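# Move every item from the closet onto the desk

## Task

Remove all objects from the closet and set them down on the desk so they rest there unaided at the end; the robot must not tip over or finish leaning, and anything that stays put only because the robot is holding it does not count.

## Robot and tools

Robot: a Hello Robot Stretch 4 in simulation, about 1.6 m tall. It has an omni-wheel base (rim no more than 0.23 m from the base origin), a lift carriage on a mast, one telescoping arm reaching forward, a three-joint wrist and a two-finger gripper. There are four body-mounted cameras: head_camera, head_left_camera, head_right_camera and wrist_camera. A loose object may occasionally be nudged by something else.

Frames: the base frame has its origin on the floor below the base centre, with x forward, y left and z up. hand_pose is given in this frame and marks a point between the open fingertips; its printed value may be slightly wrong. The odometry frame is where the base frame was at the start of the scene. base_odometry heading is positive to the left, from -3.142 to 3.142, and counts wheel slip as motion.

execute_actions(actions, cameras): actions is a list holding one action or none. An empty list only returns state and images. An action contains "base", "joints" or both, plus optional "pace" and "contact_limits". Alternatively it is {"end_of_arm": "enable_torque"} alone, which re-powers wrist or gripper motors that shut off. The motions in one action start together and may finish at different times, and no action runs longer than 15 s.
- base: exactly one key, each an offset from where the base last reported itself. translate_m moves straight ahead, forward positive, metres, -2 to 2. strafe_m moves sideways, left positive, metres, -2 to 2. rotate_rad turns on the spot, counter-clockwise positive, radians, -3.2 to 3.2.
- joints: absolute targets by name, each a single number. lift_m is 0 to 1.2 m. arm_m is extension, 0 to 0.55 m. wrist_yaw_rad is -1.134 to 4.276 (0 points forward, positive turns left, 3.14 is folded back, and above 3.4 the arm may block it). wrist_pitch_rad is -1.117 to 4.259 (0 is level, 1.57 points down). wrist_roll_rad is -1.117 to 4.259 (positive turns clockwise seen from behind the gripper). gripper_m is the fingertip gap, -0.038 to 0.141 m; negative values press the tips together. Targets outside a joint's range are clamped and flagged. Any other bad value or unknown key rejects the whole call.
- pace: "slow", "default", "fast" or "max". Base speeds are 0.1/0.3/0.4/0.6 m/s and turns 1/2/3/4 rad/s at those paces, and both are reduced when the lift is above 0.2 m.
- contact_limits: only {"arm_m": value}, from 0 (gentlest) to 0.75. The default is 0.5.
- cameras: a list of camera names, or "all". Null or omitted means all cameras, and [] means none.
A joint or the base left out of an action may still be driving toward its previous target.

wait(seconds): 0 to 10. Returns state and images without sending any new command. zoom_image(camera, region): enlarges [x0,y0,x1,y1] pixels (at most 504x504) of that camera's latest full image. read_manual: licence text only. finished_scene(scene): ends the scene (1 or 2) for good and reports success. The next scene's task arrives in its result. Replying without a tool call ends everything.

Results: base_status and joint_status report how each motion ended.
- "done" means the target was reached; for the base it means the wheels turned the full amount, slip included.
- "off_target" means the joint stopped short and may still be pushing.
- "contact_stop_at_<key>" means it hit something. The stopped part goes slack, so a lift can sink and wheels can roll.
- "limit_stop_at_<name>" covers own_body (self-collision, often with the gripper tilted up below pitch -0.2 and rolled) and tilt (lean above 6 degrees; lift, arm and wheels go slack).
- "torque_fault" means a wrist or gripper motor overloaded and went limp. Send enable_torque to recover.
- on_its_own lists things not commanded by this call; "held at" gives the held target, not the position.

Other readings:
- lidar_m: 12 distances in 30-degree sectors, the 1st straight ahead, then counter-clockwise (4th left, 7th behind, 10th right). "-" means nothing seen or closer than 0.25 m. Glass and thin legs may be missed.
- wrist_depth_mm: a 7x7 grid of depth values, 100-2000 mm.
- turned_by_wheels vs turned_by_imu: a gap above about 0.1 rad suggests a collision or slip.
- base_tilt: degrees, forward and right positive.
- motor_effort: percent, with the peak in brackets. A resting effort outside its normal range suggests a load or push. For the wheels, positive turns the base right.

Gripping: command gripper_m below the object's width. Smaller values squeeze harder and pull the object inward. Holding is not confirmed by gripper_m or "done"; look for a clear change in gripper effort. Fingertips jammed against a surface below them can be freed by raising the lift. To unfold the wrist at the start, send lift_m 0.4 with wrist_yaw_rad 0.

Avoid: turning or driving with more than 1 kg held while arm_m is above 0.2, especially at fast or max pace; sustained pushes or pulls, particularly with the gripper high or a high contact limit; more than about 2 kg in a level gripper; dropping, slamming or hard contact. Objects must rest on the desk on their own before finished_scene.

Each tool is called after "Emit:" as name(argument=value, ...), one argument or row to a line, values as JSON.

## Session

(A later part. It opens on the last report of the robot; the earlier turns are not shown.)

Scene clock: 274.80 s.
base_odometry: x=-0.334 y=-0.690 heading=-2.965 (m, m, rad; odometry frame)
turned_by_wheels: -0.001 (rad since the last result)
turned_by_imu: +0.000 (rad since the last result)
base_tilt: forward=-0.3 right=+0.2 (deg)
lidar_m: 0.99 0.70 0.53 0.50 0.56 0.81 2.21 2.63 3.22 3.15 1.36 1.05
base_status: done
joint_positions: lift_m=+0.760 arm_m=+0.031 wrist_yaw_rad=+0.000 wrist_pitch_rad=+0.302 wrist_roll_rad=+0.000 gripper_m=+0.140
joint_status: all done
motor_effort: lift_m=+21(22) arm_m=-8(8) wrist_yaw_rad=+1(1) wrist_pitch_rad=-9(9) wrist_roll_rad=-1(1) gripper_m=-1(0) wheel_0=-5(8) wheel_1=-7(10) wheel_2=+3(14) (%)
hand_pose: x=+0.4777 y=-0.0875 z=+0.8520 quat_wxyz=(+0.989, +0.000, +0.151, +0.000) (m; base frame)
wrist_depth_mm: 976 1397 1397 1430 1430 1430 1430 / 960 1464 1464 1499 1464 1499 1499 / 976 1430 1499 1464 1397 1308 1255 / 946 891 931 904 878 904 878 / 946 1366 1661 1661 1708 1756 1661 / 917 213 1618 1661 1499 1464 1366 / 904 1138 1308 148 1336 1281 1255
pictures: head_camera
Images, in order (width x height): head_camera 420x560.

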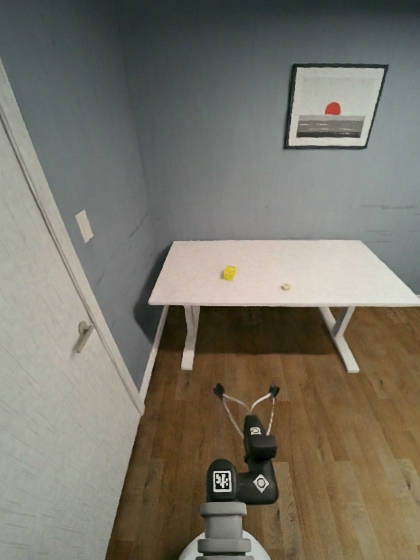

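Emit:
execute_actions(
  actions=[
    {"base":{"strafe_m":-1.12},"pace":"fast"},
  ],
  cameras=[],
)

Emit:
execute_actions(
  actions=[
    {"base":{"rotate_rad":-3.12},"joints":{"lift_m":0.43}},
  ],
  cameras=[],
)

Emit:
execute_actions(
  actions=[
    {"base":{"translate_m":1.6},"pace":"fast"},
  ],
  cameras=["head_camera","wrist_camera"],
)

Scene clock: 279.70 s.
base_odometry: x=-0.531 y=+0.413 heading=-2.965 (m, m, rad; odometry frame)
turned_by_wheels: +0.000 (rad since the last result)
turned_by_imu: -0.002 (rad since the last result)
base_tilt: forward=-0.2 right=+0.3 (deg)
lidar_m: 0.94 1.01 1.47 1.64 1.76 2.32 2.28 2.37 2.12 2.05 2.18 1.81
base_status: done
joint_positions: lift_m=+0.760 arm_m=+0.031 wrist_yaw_rad=+0.000 wrist_pitch_rad=+0.302 wrist_roll_rad=+0.000 gripper_m=+0.140
joint_status: not commanded
motor_effort: lift_m=+21(22) arm_m=-8(8) wrist_yaw_rad=+0(1) wrist_pitch_rad=-9(9) wrist_roll_rad=+1(1) gripper_m=+0(0) wheel_0=+2(12) wheel_1=+0(16) wheel_2=+0(2) (%)
hand_pose: x=+0.4777 y=-0.0874 z=+0.8521 quat_wxyz=(+0.989, +0.000, +0.151, +0.000) (m; base frame)
wrist_depth_mm: 1336 1366 1366 1397 1397 1397 1397 / 1430 1430 1430 1430 1430 1430 1430 / 1430 1499 1464 1537 1499 1499 1537 / 917 891 842 1576 1618 1576 1576 / 1576 1618 1618 1661 1618 1661 1708 / 1661 213 1661 1661 1499 1464 1537 / 1397 1336 1308 148 1336 1308 1255
pictures: none
No camera images: the call's "cameras" was empty. Leave "cameras" out to get every camera's image.

Scene clock: 282.53 s.
base_odometry: x=-0.531 y=+0.413 heading=+0.199 (m, m, rad; odometry frame)
turned_by_wheels: -3.119 (rad since the last result)
turned_by_imu: -3.099 (rad since the last result)
base_tilt: forward=-0.3 right=+0.3 (deg)
lidar_m: 2.28 2.39 2.10 2.06 2.21 1.82 0.97 1.03 1.51 1.62 1.75 2.29
base_status: done
joint_positions: lift_m=+0.430 arm_m=+0.031 wrist_yaw_rad=+0.000 wrist_pitch_rad=+0.302 wrist_roll_rad=+0.000 gripper_m=+0.140
joint_status: all done
motor_effort: lift_m=+15(24) arm_m=-8(8) wrist_yaw_rad=-1(3) wrist_pitch_rad=-8(10) wrist_roll_rad=-1(1) gripper_m=+0(1) wheel_0=+3(9) wheel_1=+6(7) wheel_2=+6(11) (%)
hand_pose: x=+0.4777 y=-0.0874 z=+0.5226 quat_wxyz=(+0.989, +0.000, +0.151, +0.000) (m; base frame)
wrist_depth_mm: 1863 1808 1863 - - - - / 1863 1863 1921 - - - - / 1983 - - - - - - / - - - - - 1921 1921 / 1576 1537 1464 1464 1397 1366 1308 / 1160 213 1118 1098 960 946 1008 / 917 891 891 148 891 854 842
pictures: none
No camera images: the call's "cameras" was empty. Leave "cameras" out to get every camera's image.

Scene clock: 287.83 s.
base_odometry: x=+1.037 y=+0.730 heading=+0.200 (m, m, rad; odometry frame)
turned_by_wheels: +0.001 (rad since the last result)
turned_by_imu: -0.005 (rad since the last result)
base_tilt: forward=-0.3 right=+0.2 (deg)
lidar_m: 0.70 0.69 1.00 1.96 2.11 3.02 3.40 2.34 1.73 1.72 0.86 0.95
base_status: done
joint_positions: lift_m=+0.430 arm_m=+0.031 wrist_yaw_rad=+0.000 wrist_pitch_rad=+0.302 wrist_roll_rad=+0.000 gripper_m=+0.140
joint_status: not commanded
motor_effort: lift_m=+15(14) arm_m=-8(8) wrist_yaw_rad=+0(1) wrist_pitch_rad=-9(8) wrist_roll_rad=+1(2) gripper_m=+0(0) wheel_0=+3(12) wheel_1=+5(9) wheel_2=+0(18) (%)
hand_pose: x=+0.4777 y=-0.0874 z=+0.5225 quat_wxyz=(+0.989, +0.000, +0.151, +0.000) (m; base frame)
wrist_depth_mm: 399 1008 904 1008 854 878 866 / 413 1042 1078 1078 1078 1078 976 / 430 1098 1118 1098 1098 1098 946 / 430 759 891 820 878 854 831 / 442 496 1205 1229 1229 1229 1008 / 462 213 1138 1118 991 946 960 / 480 512 891 148 891 854 854
pictures: head_camera, wrist_camera
camera_calibration (this result's frames):
wrist_camera: T_world_to_cam=[[-0.0462106, -0.998777, -0.0175995, -0.0638891], [-0.263341, 0.0291754, -0.964262, 0.705276], [0.963595, -0.0399244, -0.264367, -0.0992636], [0, 0, 0, 1]] pos_world=[0.278426, -0.0883507, 0.652704]
Images, in order (width x height): head_camera 420x560, wrist_camera 616x392.

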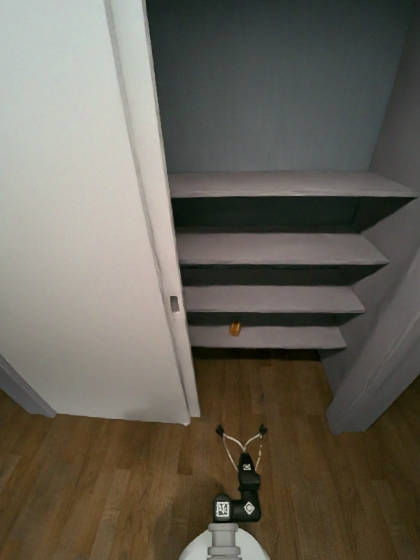

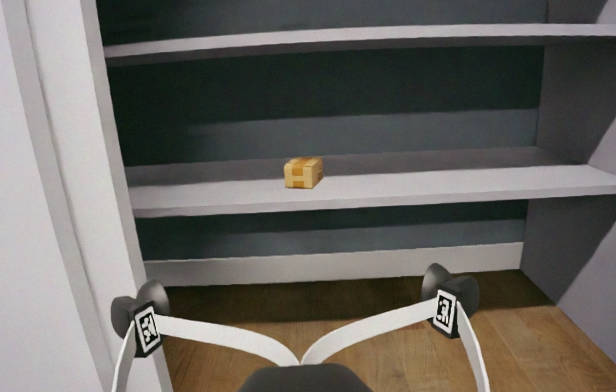

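Emit:
execute_actions(
  actions=[
    {"base":{"translate_m":0.12},"joints":{"arm_m":0.4,"lift_m":0.40}},
  ],
  cameras=["wrist_camera"],
)

Scene clock: 290.47 s.
base_odometry: x=+1.155 y=+0.754 heading=+0.200 (m, m, rad; odometry frame)
turned_by_wheels: +0.000 (rad since the last result)
turned_by_imu: +0.000 (rad since the last result)
base_tilt: forward=-0.2 right=+0.4 (deg)
lidar_m: 0.56 0.56 0.84 1.95 2.11 2.99 3.52 2.34 1.80 1.74 0.81 0.86
base_status: done
joint_positions: lift_m=+0.400 arm_m=+0.399 wrist_yaw_rad=+0.000 wrist_pitch_rad=+0.302 wrist_roll_rad=+0.000 gripper_m=+0.140
joint_status: all done
motor_effort: lift_m=+15(12) arm_m=+8(7) wrist_yaw_rad=-1(0) wrist_pitch_rad=-8(8) wrist_roll_rad=-1(1) gripper_m=-1(1) wheel_0=+3(9) wheel_1=+7(10) wheel_2=-4(13) (%)
hand_pose: x=+0.8449 y=-0.0874 z=+0.4926 quat_wxyz=(+0.989, +0.000, +0.151, +0.000) (m; base frame)
wrist_depth_mm: 530 574 580 574 574 574 574 / 597 603 603 603 597 597 597 / 627 627 627 627 634 627 627 / 647 654 640 647 640 615 603 / 492 488 477 373 442 436 424 / 366 213 359 338 315 307 327 / 296 283 287 148 285 272 274
pictures: wrist_camera
camera_calibration (this result's frames):
wrist_camera: T_world_to_cam=[[-0.0460978, -0.998782, -0.0176148, -0.0475042], [-0.263025, 0.0291472, -0.964349, 0.772925], [0.963687, -0.0398212, -0.264049, -0.461252], [0, 0, 0, 1]] pos_world=[0.645611, -0.0883426, 0.622739]
Images, in order (width x height): wrist_camera 616x392.

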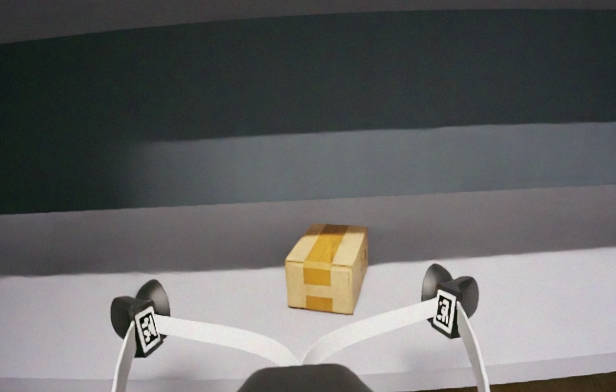

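Emit:
execute_actions(
  actions=[
    {"base":{"strafe_m":-0.03},"joints":{"arm_m":0.46,"lift_m":0.365},"pace":"slow"},
  ],
  cameras=["wrist_camera"],
)

Emit:
execute_actions(
  actions=[
    {"joints":{"arm_m":0.545},"pace":"slow"},
  ],
  cameras=["wrist_camera"],
)

Emit:
execute_actions(
  actions=[
    {"joints":{"gripper_m":0.01}},
  ],
  cameras=["wrist_camera"],
)

Scene clock: 292.87 s.
base_odometry: x=+1.161 y=+0.725 heading=+0.200 (m, m, rad; odometry frame)
turned_by_wheels: +0.000 (rad since the last result)
turned_by_imu: -0.001 (rad since the last result)
base_tilt: forward=-0.3 right=+0.3 (deg)
lidar_m: 0.61 0.58 0.82 1.97 2.12 3.05 3.53 2.33 1.72 1.69 0.80 0.86
base_status: done
joint_positions: lift_m=+0.365 arm_m=+0.459 wrist_yaw_rad=+0.000 wrist_pitch_rad=+0.302 wrist_roll_rad=+0.000 gripper_m=+0.140
joint_status: all done
motor_effort: lift_m=+14(10) arm_m=+8(6) wrist_yaw_rad=-1(2) wrist_pitch_rad=-8(8) wrist_roll_rad=+0(1) gripper_m=+0(1) wheel_0=+3(9) wheel_1=-7(10) wheel_2=+0(4) (%)
hand_pose: x=+0.9049 y=-0.0874 z=+0.4577 quat_wxyz=(+0.989, +0.000, +0.151, +0.000) (m; base frame)
wrist_depth_mm: 521 521 521 521 521 517 521 / 539 544 544 539 544 539 539 / 564 569 569 564 564 569 569 / 580 580 574 549 535 512 500 / 410 404 392 289 375 362 351 / 304 213 285 267 260 254 272 / 246 236 237 148 236 226 224
pictures: wrist_camera
camera_calibration (this result's frames):
wrist_camera: T_world_to_cam=[[-0.0461637, -0.998779, -0.0176148, -0.0453143], [-0.263023, 0.0291645, -0.964349, 0.754974], [0.963684, -0.0398848, -0.264048, -0.528276], [0, 0, 0, 1]] pos_world=[0.705575, -0.0883476, 0.58777]
Images, in order (width x height): wrist_camera 616x392.

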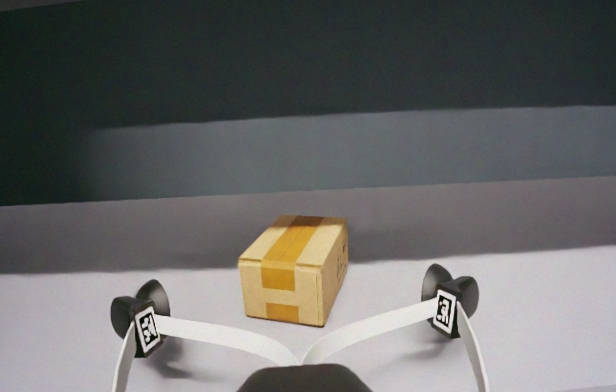

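Scene clock: 295.00 s.
base_odometry: x=+1.161 y=+0.725 heading=+0.200 (m, m, rad; odometry frame)
turned_by_wheels: +0.000 (rad since the last result)
turned_by_imu: +0.000 (rad since the last result)
base_tilt: forward=-0.3 right=+0.3 (deg)
lidar_m: 0.60 0.58 0.82 1.97 2.10 3.05 3.52 2.32 1.74 1.69 0.79 0.86
base_status: not commanded
joint_positions: lift_m=+0.365 arm_m=+0.544 wrist_yaw_rad=+0.000 wrist_pitch_rad=+0.302 wrist_roll_rad=+0.000 gripper_m=+0.140
joint_status: all done
motor_effort: lift_m=+14(14) arm_m=+8(8) wrist_yaw_rad=-1(0) wrist_pitch_rad=-7(8) wrist_roll_rad=+0(1) gripper_m=+2(1) wheel_0=+3(3) wheel_1=-7(7) wheel_2=+0(0) (%)
hand_pose: x=+0.9899 y=-0.0874 z=+0.4577 quat_wxyz=(+0.989, +0.000, +0.151, +0.000) (m; base frame)
wrist_depth_mm: 439 439 439 442 439 442 439 / 459 459 462 462 459 459 459 / 480 480 477 480 480 480 480 / 504 500 496 504 496 492 496 / 410 404 394 384 373 362 351 / 303 213 297 208 220 255 271 / 246 236 211 148 231 225 224
pictures: wrist_camera
camera_calibration (this result's frames):
wrist_camera: T_world_to_cam=[[-0.0461718, -0.998778, -0.0176148, -0.0413846], [-0.263023, 0.0291667, -0.964349, 0.777331], [0.963684, -0.0398926, -0.264049, -0.610187], [0, 0, 0, 1]] pos_world=[0.790573, -0.0883482, 0.58777]
Images, in order (width x height): wrist_camera 616x392.

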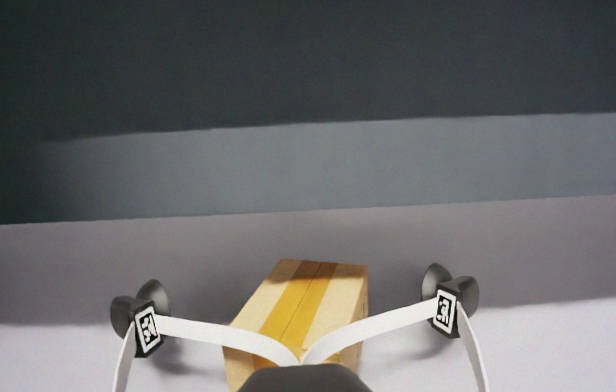

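Scene clock: 297.27 s.
base_odometry: x=+1.161 y=+0.725 heading=+0.200 (m, m, rad; odometry frame)
turned_by_wheels: +0.000 (rad since the last result)
turned_by_imu: +0.000 (rad since the last result)
base_tilt: forward=-0.2 right=+0.2 (deg)
lidar_m: 0.58 0.58 0.84 1.98 2.11 3.02 3.53 2.31 1.73 1.70 0.76 0.86
base_status: not commanded
joint_positions: lift_m=+0.365 arm_m=+0.544 wrist_yaw_rad=+0.000 wrist_pitch_rad=+0.303 wrist_roll_rad=+0.000 gripper_m=+0.010
joint_status: all done
motor_effort: lift_m=+14(15) arm_m=+8(8) wrist_yaw_rad=+0(0) wrist_pitch_rad=-10(11) wrist_roll_rad=-2(1) gripper_m=-19(17) wheel_0=+3(3) wheel_1=-7(7) wheel_2=+0(0) (%)
hand_pose: x=+0.9898 y=-0.0874 z=+0.4574 quat_wxyz=(+0.989, +0.000, +0.151, +0.000) (m; base frame)
wrist_depth_mm: 442 442 439 445 442 442 439 / 459 459 459 459 462 459 455 / 480 480 480 484 480 480 480 / 504 500 500 500 496 496 496 / 404 399 389 379 373 357 347 / 301 298 203 200 204 277 271 / 244 170 176 165 228 214 223
pictures: wrist_camera
camera_calibration (this result's frames):
wrist_camera: T_world_to_cam=[[-0.0463047, -0.998773, -0.0175715, -0.041313], [-0.263918, 0.0291972, -0.964103, 0.777825], [0.963433, -0.0400051, -0.264946, -0.609533], [0, 0, 0, 1]] pos_world=[0.790613, -0.0883571, 0.587685]
Images, in order (width x height): wrist_camera 616x392.

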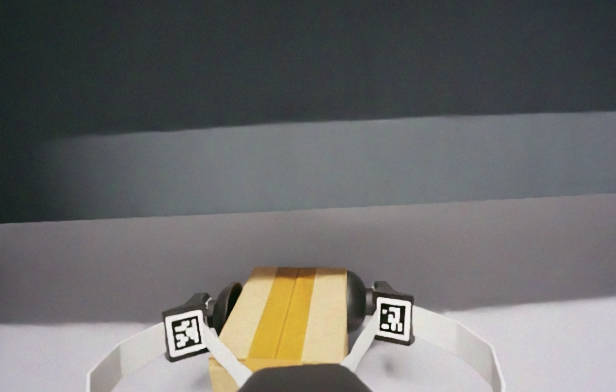

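Emit:
execute_actions(
  actions=[
    {"joints":{"lift_m":0.41},"pace":"slow"},
  ],
  cameras=[],
)

Emit:
execute_actions(
  actions=[
    {"joints":{"arm_m":0.03},"base":{"translate_m":-0.3}},
  ],
  cameras=["wrist_camera","head_camera"],
)

Emit:
execute_actions(
  actions=[
    {"joints":{"lift_m":0.9},"base":{"rotate_rad":3.12}},
  ],
  cameras=[],
)

Emit:
execute_actions(
  actions=[
    {"base":{"translate_m":1.4},"pace":"fast"},
  ],
  cameras=[],
)

Emit:
execute_actions(
  actions=[
    {"base":{"strafe_m":0.55}},
  ],
  cameras=["wrist_camera","head_camera"],
)

Scene clock: 299.30 s.
base_odometry: x=+1.161 y=+0.725 heading=+0.200 (m, m, rad; odometry frame)
turned_by_wheels: +0.000 (rad since the last result)
turned_by_imu: +0.000 (rad since the last result)
base_tilt: forward=-0.2 right=+0.3 (deg)
lidar_m: 0.59 0.58 0.82 1.97 2.10 3.04 3.52 2.30 1.74 1.68 0.77 0.85
base_status: not commanded
joint_positions: lift_m=+0.410 arm_m=+0.544 wrist_yaw_rad=+0.000 wrist_pitch_rad=+0.303 wrist_roll_rad=+0.000 gripper_m=+0.010
joint_status: all done
motor_effort: lift_m=+22(20) arm_m=+8(8) wrist_yaw_rad=-1(2) wrist_pitch_rad=-11(11) wrist_roll_rad=-1(2) gripper_m=-17(18) wheel_0=+3(3) wheel_1=-7(7) wheel_2=+0(0) (%)
hand_pose: x=+0.9898 y=-0.0874 z=+0.5017 quat_wxyz=(+0.989, +0.000, +0.151, +0.000) (m; base frame)
wrist_depth_mm: 439 442 442 442 442 439 439 / 455 459 462 462 459 459 459 / 480 480 480 480 477 480 480 / 504 504 504 504 504 504 504 / 517 504 492 480 466 452 439 / 382 377 202 200 204 347 340 / 309 170 176 165 287 270 279
pictures: none
No camera images: the call's "cameras" was empty. Leave "cameras" out to get every camera's image.

Scene clock: 301.87 s.
base_odometry: x=+0.867 y=+0.665 heading=+0.200 (m, m, rad; odometry frame)
turned_by_wheels: +0.000 (rad since the last result)
turned_by_imu: +0.000 (rad since the last result)
base_tilt: forward=-0.2 right=+0.2 (deg)
lidar_m: 0.87 0.88 1.29 2.00 2.12 3.04 3.22 2.30 1.74 1.67 1.10 0.99
base_status: done
joint_positions: lift_m=+0.410 arm_m=+0.031 wrist_yaw_rad=+0.000 wrist_pitch_rad=+0.304 wrist_roll_rad=+0.000 gripper_m=+0.010
joint_status: all done
motor_effort: lift_m=+22(22) arm_m=-8(7) wrist_yaw_rad=+0(3) wrist_pitch_rad=-12(12) wrist_roll_rad=+0(2) gripper_m=-18(16) wheel_0=-3(9) wheel_1=-6(11) wheel_2=+4(13) (%)
hand_pose: x=+0.4776 y=-0.0875 z=+0.5016 quat_wxyz=(+0.988, +0.000, +0.151, +0.000) (m; base frame)
wrist_depth_mm: 525 820 1182 1160 1118 1118 878 / 549 603 1229 1229 1255 1205 904 / 569 627 1281 1229 1160 1118 904 / 597 640 1336 1366 1336 1336 931 / 634 676 1397 1397 1366 1229 960 / 661 676 202 200 204 1008 917 / 699 170 176 165 831 778 798
pictures: head_camera, wrist_camera
camera_calibration (this result's frames):
wrist_camera: T_world_to_cam=[[-0.0463963, -0.998769, -0.0175324, -0.0642513], [-0.264565, 0.0292108, -0.963925, 0.685495], [0.963251, -0.0400841, -0.265595, -0.103949], [0, 0, 0, 1]] pos_world=[0.278506, -0.0883628, 0.632032]
Images, in order (width x height): head_camera 420x560, wrist_camera 616x392.

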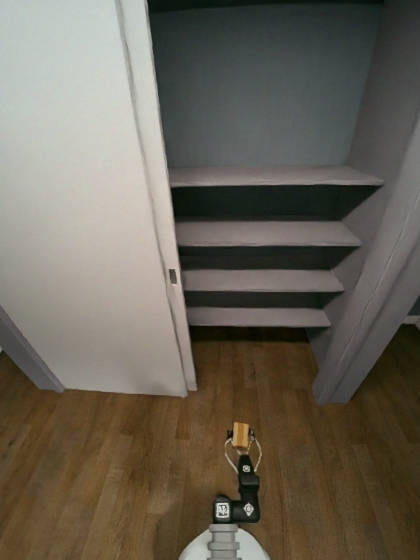

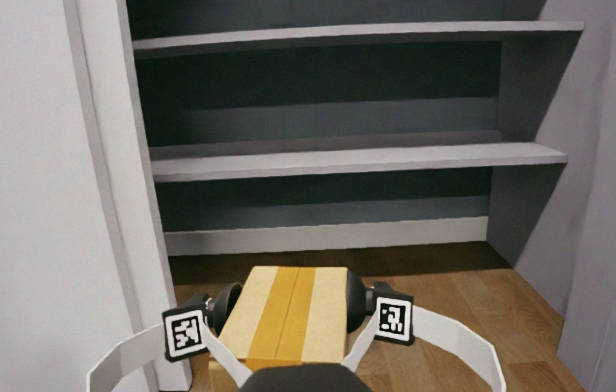

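Scene clock: 304.77 s.
base_odometry: x=+0.867 y=+0.665 heading=-2.965 (m, m, rad; odometry frame)
turned_by_wheels: +3.119 (rad since the last result)
turned_by_imu: +3.098 (rad since the last result)
base_tilt: forward=-0.3 right=+0.3 (deg)
lidar_m: 2.37 2.34 1.74 1.69 1.13 1.00 0.89 0.86 1.25 1.98 2.10 2.93
base_status: done
joint_positions: lift_m=+0.900 arm_m=+0.031 wrist_yaw_rad=+0.000 wrist_pitch_rad=+0.304 wrist_roll_rad=+0.000 gripper_m=+0.010
joint_status: all done
motor_effort: lift_m=+22(23) arm_m=-8(8) wrist_yaw_rad=-1(3) wrist_pitch_rad=-12(13) wrist_roll_rad=-1(0) gripper_m=-17(18) wheel_0=-5(11) wheel_1=-5(10) wheel_2=-5(13) (%)
hand_pose: x=+0.4776 y=-0.0874 z=+0.9917 quat_wxyz=(+0.988, +0.000, +0.151, +0.000) (m; base frame)
wrist_depth_mm: - - - - - - - / - - - - - - - / - - - - - - - / - - - - - - - / - - - - - - - / 1983 - 202 200 204 1808 1708 / 1576 170 176 165 1464 1397 1430
pictures: none
No camera images: the call's "cameras" was empty. Leave "cameras" out to get every camera's image.

Scene clock: 309.83 s.
base_odometry: x=-0.511 y=+0.419 heading=-2.964 (m, m, rad; odometry frame)
turned_by_wheels: +0.001 (rad since the last result)
turned_by_imu: -0.004 (rad since the last result)
base_tilt: forward=-0.2 right=+0.3 (deg)
lidar_m: 0.98 1.03 1.48 1.64 1.78 2.30 2.23 2.34 2.12 2.03 2.16 1.82
base_status: done
joint_positions: lift_m=+0.900 arm_m=+0.031 wrist_yaw_rad=+0.000 wrist_pitch_rad=+0.304 wrist_roll_rad=+0.000 gripper_m=+0.010
joint_status: not commanded
motor_effort: lift_m=+22(22) arm_m=-8(8) wrist_yaw_rad=-1(0) wrist_pitch_rad=-11(11) wrist_roll_rad=-1(1) gripper_m=-19(19) wheel_0=+5(10) wheel_1=+5(12) wheel_2=-3(16) (%)
hand_pose: x=+0.4776 y=-0.0874 z=+0.9917 quat_wxyz=(+0.988, +0.000, +0.151, +0.000) (m; base frame)
wrist_depth_mm: 1366 1366 1430 1397 1397 1397 1430 / 1397 1430 1430 1499 1464 1464 1464 / 1499 1499 1537 1499 1499 1576 1576 / 1430 1366 1308 1618 1618 1618 1661 / 946 931 904 1661 1661 1661 1708 / 1708 1708 202 200 205 1756 1756 / 1576 170 176 165 1499 1397 1430
pictures: none
No camera images: the call's "cameras" was empty. Leave "cameras" out to get every camera's image.

Scene clock: 313.00 s.
base_odometry: x=-0.414 y=-0.123 heading=-2.964 (m, m, rad; odometry frame)
turned_by_wheels: +0.000 (rad since the last result)
turned_by_imu: +0.000 (rad since the last result)
base_tilt: forward=-0.3 right=+0.3 (deg)
lidar_m: 0.98 1.08 1.13 1.09 1.18 1.69 2.21 2.37 2.67 2.58 2.46 1.02
base_status: done
joint_positions: lift_m=+0.900 arm_m=+0.031 wrist_yaw_rad=+0.000 wrist_pitch_rad=+0.304 wrist_roll_rad=+0.000 gripper_m=+0.010
joint_status: not commanded
motor_effort: lift_m=+21(22) arm_m=-8(8) wrist_yaw_rad=-1(0) wrist_pitch_rad=-12(12) wrist_roll_rad=+0(1) gripper_m=-18(17) wheel_0=-4(11) wheel_1=+5(13) wheel_2=+0(2) (%)
hand_pose: x=+0.4776 y=-0.0874 z=+0.9917 quat_wxyz=(+0.988, +0.000, +0.151, +0.000) (m; base frame)
wrist_depth_mm: 1397 1397 1397 1397 1464 1464 1397 / 1430 1464 1464 1464 1499 1499 1499 / 1499 1537 1537 1537 1537 1576 1576 / 1464 1366 1308 1281 1229 1661 1661 / 931 917 904 878 904 1756 1708 / 1576 1756 203 200 205 1808 1756 / 1499 170 176 165 1464 1397 1430
pictures: head_camera, wrist_camera
camera_calibration (this result's frames):
wrist_camera: T_world_to_cam=[[-0.0461678, -0.99878, -0.0175445, -0.0556951], [-0.264434, 0.0291562, -0.963963, 1.15787], [0.963298, -0.0398647, -0.265458, 0.0260987], [0, 0, 0, 1]] pos_world=[0.278468, -0.0883458, 1.1221]
Images, in order (width x height): head_camera 420x560, wrist_camera 616x392.

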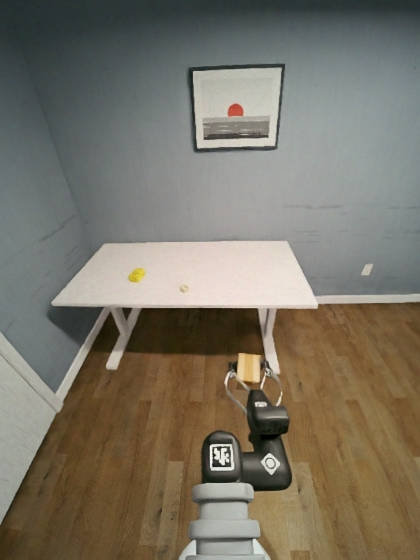

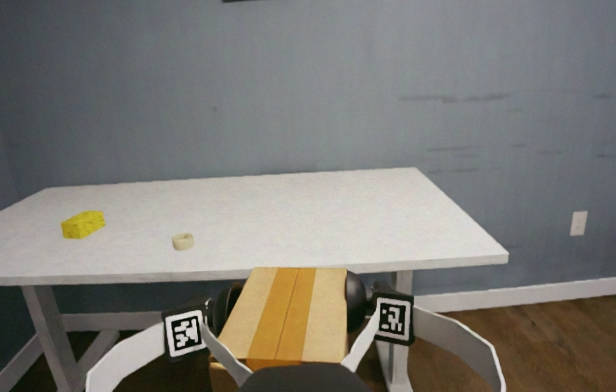

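Emit:
execute_actions(
  actions=[
    {"base":{"translate_m":0.38},"joints":{"arm_m":0.45}},
  ],
  cameras=[],
)

Emit:
execute_actions(
  actions=[
    {"joints":{"lift_m":0.68},"pace":"slow"},
  ],
  cameras=["wrist_camera"],
)

Emit:
execute_actions(
  actions=[
    {"joints":{"gripper_m":0.14}},
  ],
  cameras=[],
)

Emit:
execute_actions(
  actions=[
    {"joints":{"lift_m":0.79},"pace":"slow"},
  ],
  cameras=[],
)

Emit:
execute_actions(
  actions=[
    {"joints":{"arm_m":0.03},"base":{"translate_m":-0.38}},
  ],
  cameras=["head_camera"],
)

Scene clock: 316.73 s.
base_odometry: x=-0.788 y=-0.190 heading=-2.964 (m, m, rad; odometry frame)
turned_by_wheels: +0.000 (rad since the last result)
turned_by_imu: -0.001 (rad since the last result)
base_tilt: forward=-0.3 right=+0.3 (deg)
lidar_m: 0.60 0.66 0.96 1.07 1.14 1.65 2.60 2.74 2.67 2.58 1.93 0.64
base_status: done
joint_positions: lift_m=+0.900 arm_m=+0.449 wrist_yaw_rad=+0.000 wrist_pitch_rad=+0.303 wrist_roll_rad=+0.000 gripper_m=+0.010
joint_status: all done
motor_effort: lift_m=+21(21) arm_m=+8(6) wrist_yaw_rad=-1(1) wrist_pitch_rad=-11(13) wrist_roll_rad=-1(0) gripper_m=-16(20) wheel_0=+5(9) wheel_1=+4(11) wheel_2=-4(14) (%)
hand_pose: x=+0.8948 y=-0.0874 z=+0.9918 quat_wxyz=(+0.989, +0.000, +0.151, +0.000) (m; base frame)
wrist_depth_mm: 668 676 683 683 683 691 699 / 699 699 707 707 715 723 715 / 723 732 741 732 741 759 759 / 759 759 768 778 778 788 798 / 798 809 820 798 820 820 820 / 691 683 202 201 205 634 621 / 554 170 176 165 517 492 508
pictures: none
No camera images: the call's "cameras" was empty. Leave "cameras" out to get every camera's image.

Scene clock: 319.23 s.
base_odometry: x=-0.788 y=-0.190 heading=-2.964 (m, m, rad; odometry frame)
turned_by_wheels: +0.000 (rad since the last result)
turned_by_imu: +0.000 (rad since the last result)
base_tilt: forward=-0.3 right=+0.2 (deg)
lidar_m: 0.61 0.67 0.96 1.08 1.14 1.63 2.59 2.75 2.70 2.60 1.94 0.63
base_status: not commanded
joint_positions: lift_m=+0.680 arm_m=+0.449 wrist_yaw_rad=+0.000 wrist_pitch_rad=+0.303 wrist_roll_rad=+0.000 gripper_m=+0.010
joint_status: all done
motor_effort: lift_m=+15(17) arm_m=+8(8) wrist_yaw_rad=-2(2) wrist_pitch_rad=-11(12) wrist_roll_rad=-1(2) gripper_m=-17(19) wheel_0=+5(5) wheel_1=+5(5) wheel_2=-5(5) (%)
hand_pose: x=+0.8948 y=-0.0874 z=+0.7723 quat_wxyz=(+0.989, +0.000, +0.151, +0.000) (m; base frame)
wrist_depth_mm: 661 668 676 691 683 691 691 / 699 691 707 715 715 715 715 / 732 732 732 741 741 741 750 / 627 597 574 554 535 512 504 / 413 402 394 384 375 362 351 / 304 301 202 200 204 278 274 / 247 170 176 165 230 216 224
pictures: wrist_camera
camera_calibration (this result's frames):
wrist_camera: T_world_to_cam=[[-0.0460101, -0.998787, -0.017552, -0.0403742], [-0.264282, 0.0291152, -0.964006, 1.05658], [0.963347, -0.0397153, -0.265301, -0.434249], [0, 0, 0, 1]] pos_world=[0.695709, -0.088334, 0.902631]
Images, in order (width x height): wrist_camera 616x392.

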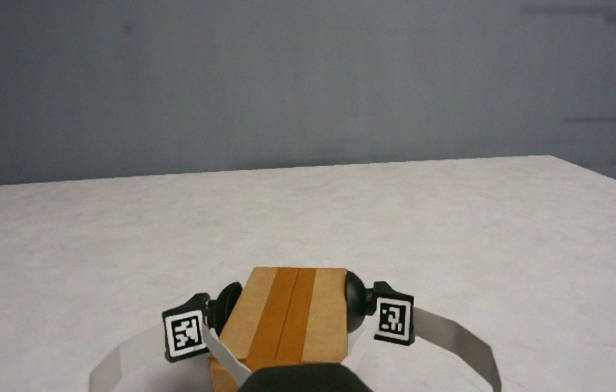

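Scene clock: 321.50 s.
base_odometry: x=-0.788 y=-0.190 heading=-2.964 (m, m, rad; odometry frame)
turned_by_wheels: +0.000 (rad since the last result)
turned_by_imu: +0.000 (rad since the last result)
base_tilt: forward=-0.3 right=+0.3 (deg)
lidar_m: 0.61 0.66 0.95 1.07 1.13 1.64 2.62 2.74 2.68 2.58 1.94 0.64
base_status: not commanded
joint_positions: lift_m=+0.680 arm_m=+0.449 wrist_yaw_rad=+0.000 wrist_pitch_rad=+0.303 wrist_roll_rad=+0.000 gripper_m=+0.140
joint_status: all done
motor_effort: lift_m=+15(15) arm_m=+8(8) wrist_yaw_rad=-1(1) wrist_pitch_rad=-9(11) wrist_roll_rad=-1(1) gripper_m=+0(17) wheel_0=+5(5) wheel_1=+5(5) wheel_2=-5(5) (%)
hand_pose: x=+0.8949 y=-0.0874 z=+0.7724 quat_wxyz=(+0.989, +0.000, +0.151, +0.000) (m; base frame)
wrist_depth_mm: 668 676 668 683 691 691 683 / 691 699 707 707 715 723 723 / 723 732 732 741 750 750 750 / 627 603 585 559 535 517 504 / 413 404 397 387 377 364 355 / 306 213 287 209 243 256 274 / 247 237 210 148 236 227 226
pictures: none
No camera images: the call's "cameras" was empty. Leave "cameras" out to get every camera's image.

Scene clock: 323.27 s.
base_odometry: x=-0.788 y=-0.190 heading=-2.964 (m, m, rad; odometry frame)
turned_by_wheels: +0.000 (rad since the last result)
turned_by_imu: +0.000 (rad since the last result)
base_tilt: forward=-0.2 right=+0.3 (deg)
lidar_m: 0.61 0.65 0.97 1.06 1.13 1.65 2.60 2.74 2.69 2.59 1.94 0.62
base_status: not commanded
joint_positions: lift_m=+0.790 arm_m=+0.449 wrist_yaw_rad=+0.000 wrist_pitch_rad=+0.303 wrist_roll_rad=+0.000 gripper_m=+0.140
joint_status: all done
motor_effort: lift_m=+22(23) arm_m=+8(8) wrist_yaw_rad=-2(1) wrist_pitch_rad=-10(10) wrist_roll_rad=+0(1) gripper_m=+0(1) wheel_0=+5(5) wheel_1=+5(5) wheel_2=-5(5) (%)
hand_pose: x=+0.8949 y=-0.0874 z=+0.8819 quat_wxyz=(+0.989, +0.000, +0.151, +0.000) (m; base frame)
wrist_depth_mm: 668 676 683 683 691 691 691 / 691 707 707 707 715 723 723 / 723 732 741 741 750 750 759 / 759 759 778 778 778 778 778 / 676 661 647 634 615 591 580 / 500 213 492 480 430 418 445 / 404 387 392 148 389 370 368
pictures: none
No camera images: the call's "cameras" was empty. Leave "cameras" out to get every camera's image.

Scene clock: 326.03 s.
base_odometry: x=-0.414 y=-0.123 heading=-2.964 (m, m, rad; odometry frame)
turned_by_wheels: +0.000 (rad since the last result)
turned_by_imu: +0.000 (rad since the last result)
base_tilt: forward=-0.3 right=+0.3 (deg)
lidar_m: 1.00 1.09 1.14 1.07 1.17 1.68 2.21 2.39 2.68 2.59 2.47 1.02
base_status: done
joint_positions: lift_m=+0.790 arm_m=+0.031 wrist_yaw_rad=+0.000 wrist_pitch_rad=+0.303 wrist_roll_rad=+0.000 gripper_m=+0.140
joint_status: all done
motor_effort: lift_m=+22(22) arm_m=-8(6) wrist_yaw_rad=+0(2) wrist_pitch_rad=-9(9) wrist_roll_rad=+0(1) gripper_m=+1(0) wheel_0=-5(9) wheel_1=-5(10) wheel_2=+4(15) (%)
hand_pose: x=+0.4777 y=-0.0875 z=+0.8820 quat_wxyz=(+0.989, +0.000, +0.151, +0.000) (m; base frame)
wrist_depth_mm: 1366 1397 1430 1397 1430 1430 1464 / 1430 1464 1499 1464 1499 1537 1499 / 1499 1499 1499 1499 1576 1537 1576 / 976 991 946 917 878 946 1661 / 1661 1661 1708 1661 1661 1708 1756 / 1576 213 1756 1708 1229 1464 1576 / 1366 1397 1397 148 1336 1308 1308
pictures: head_camera
Images, in order (width x height): head_camera 420x560.

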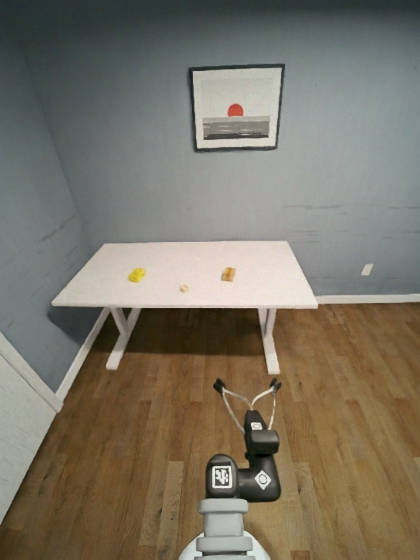

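Emit:
finished_scene(
  scene=2,
)

The scene is finished: the task was done.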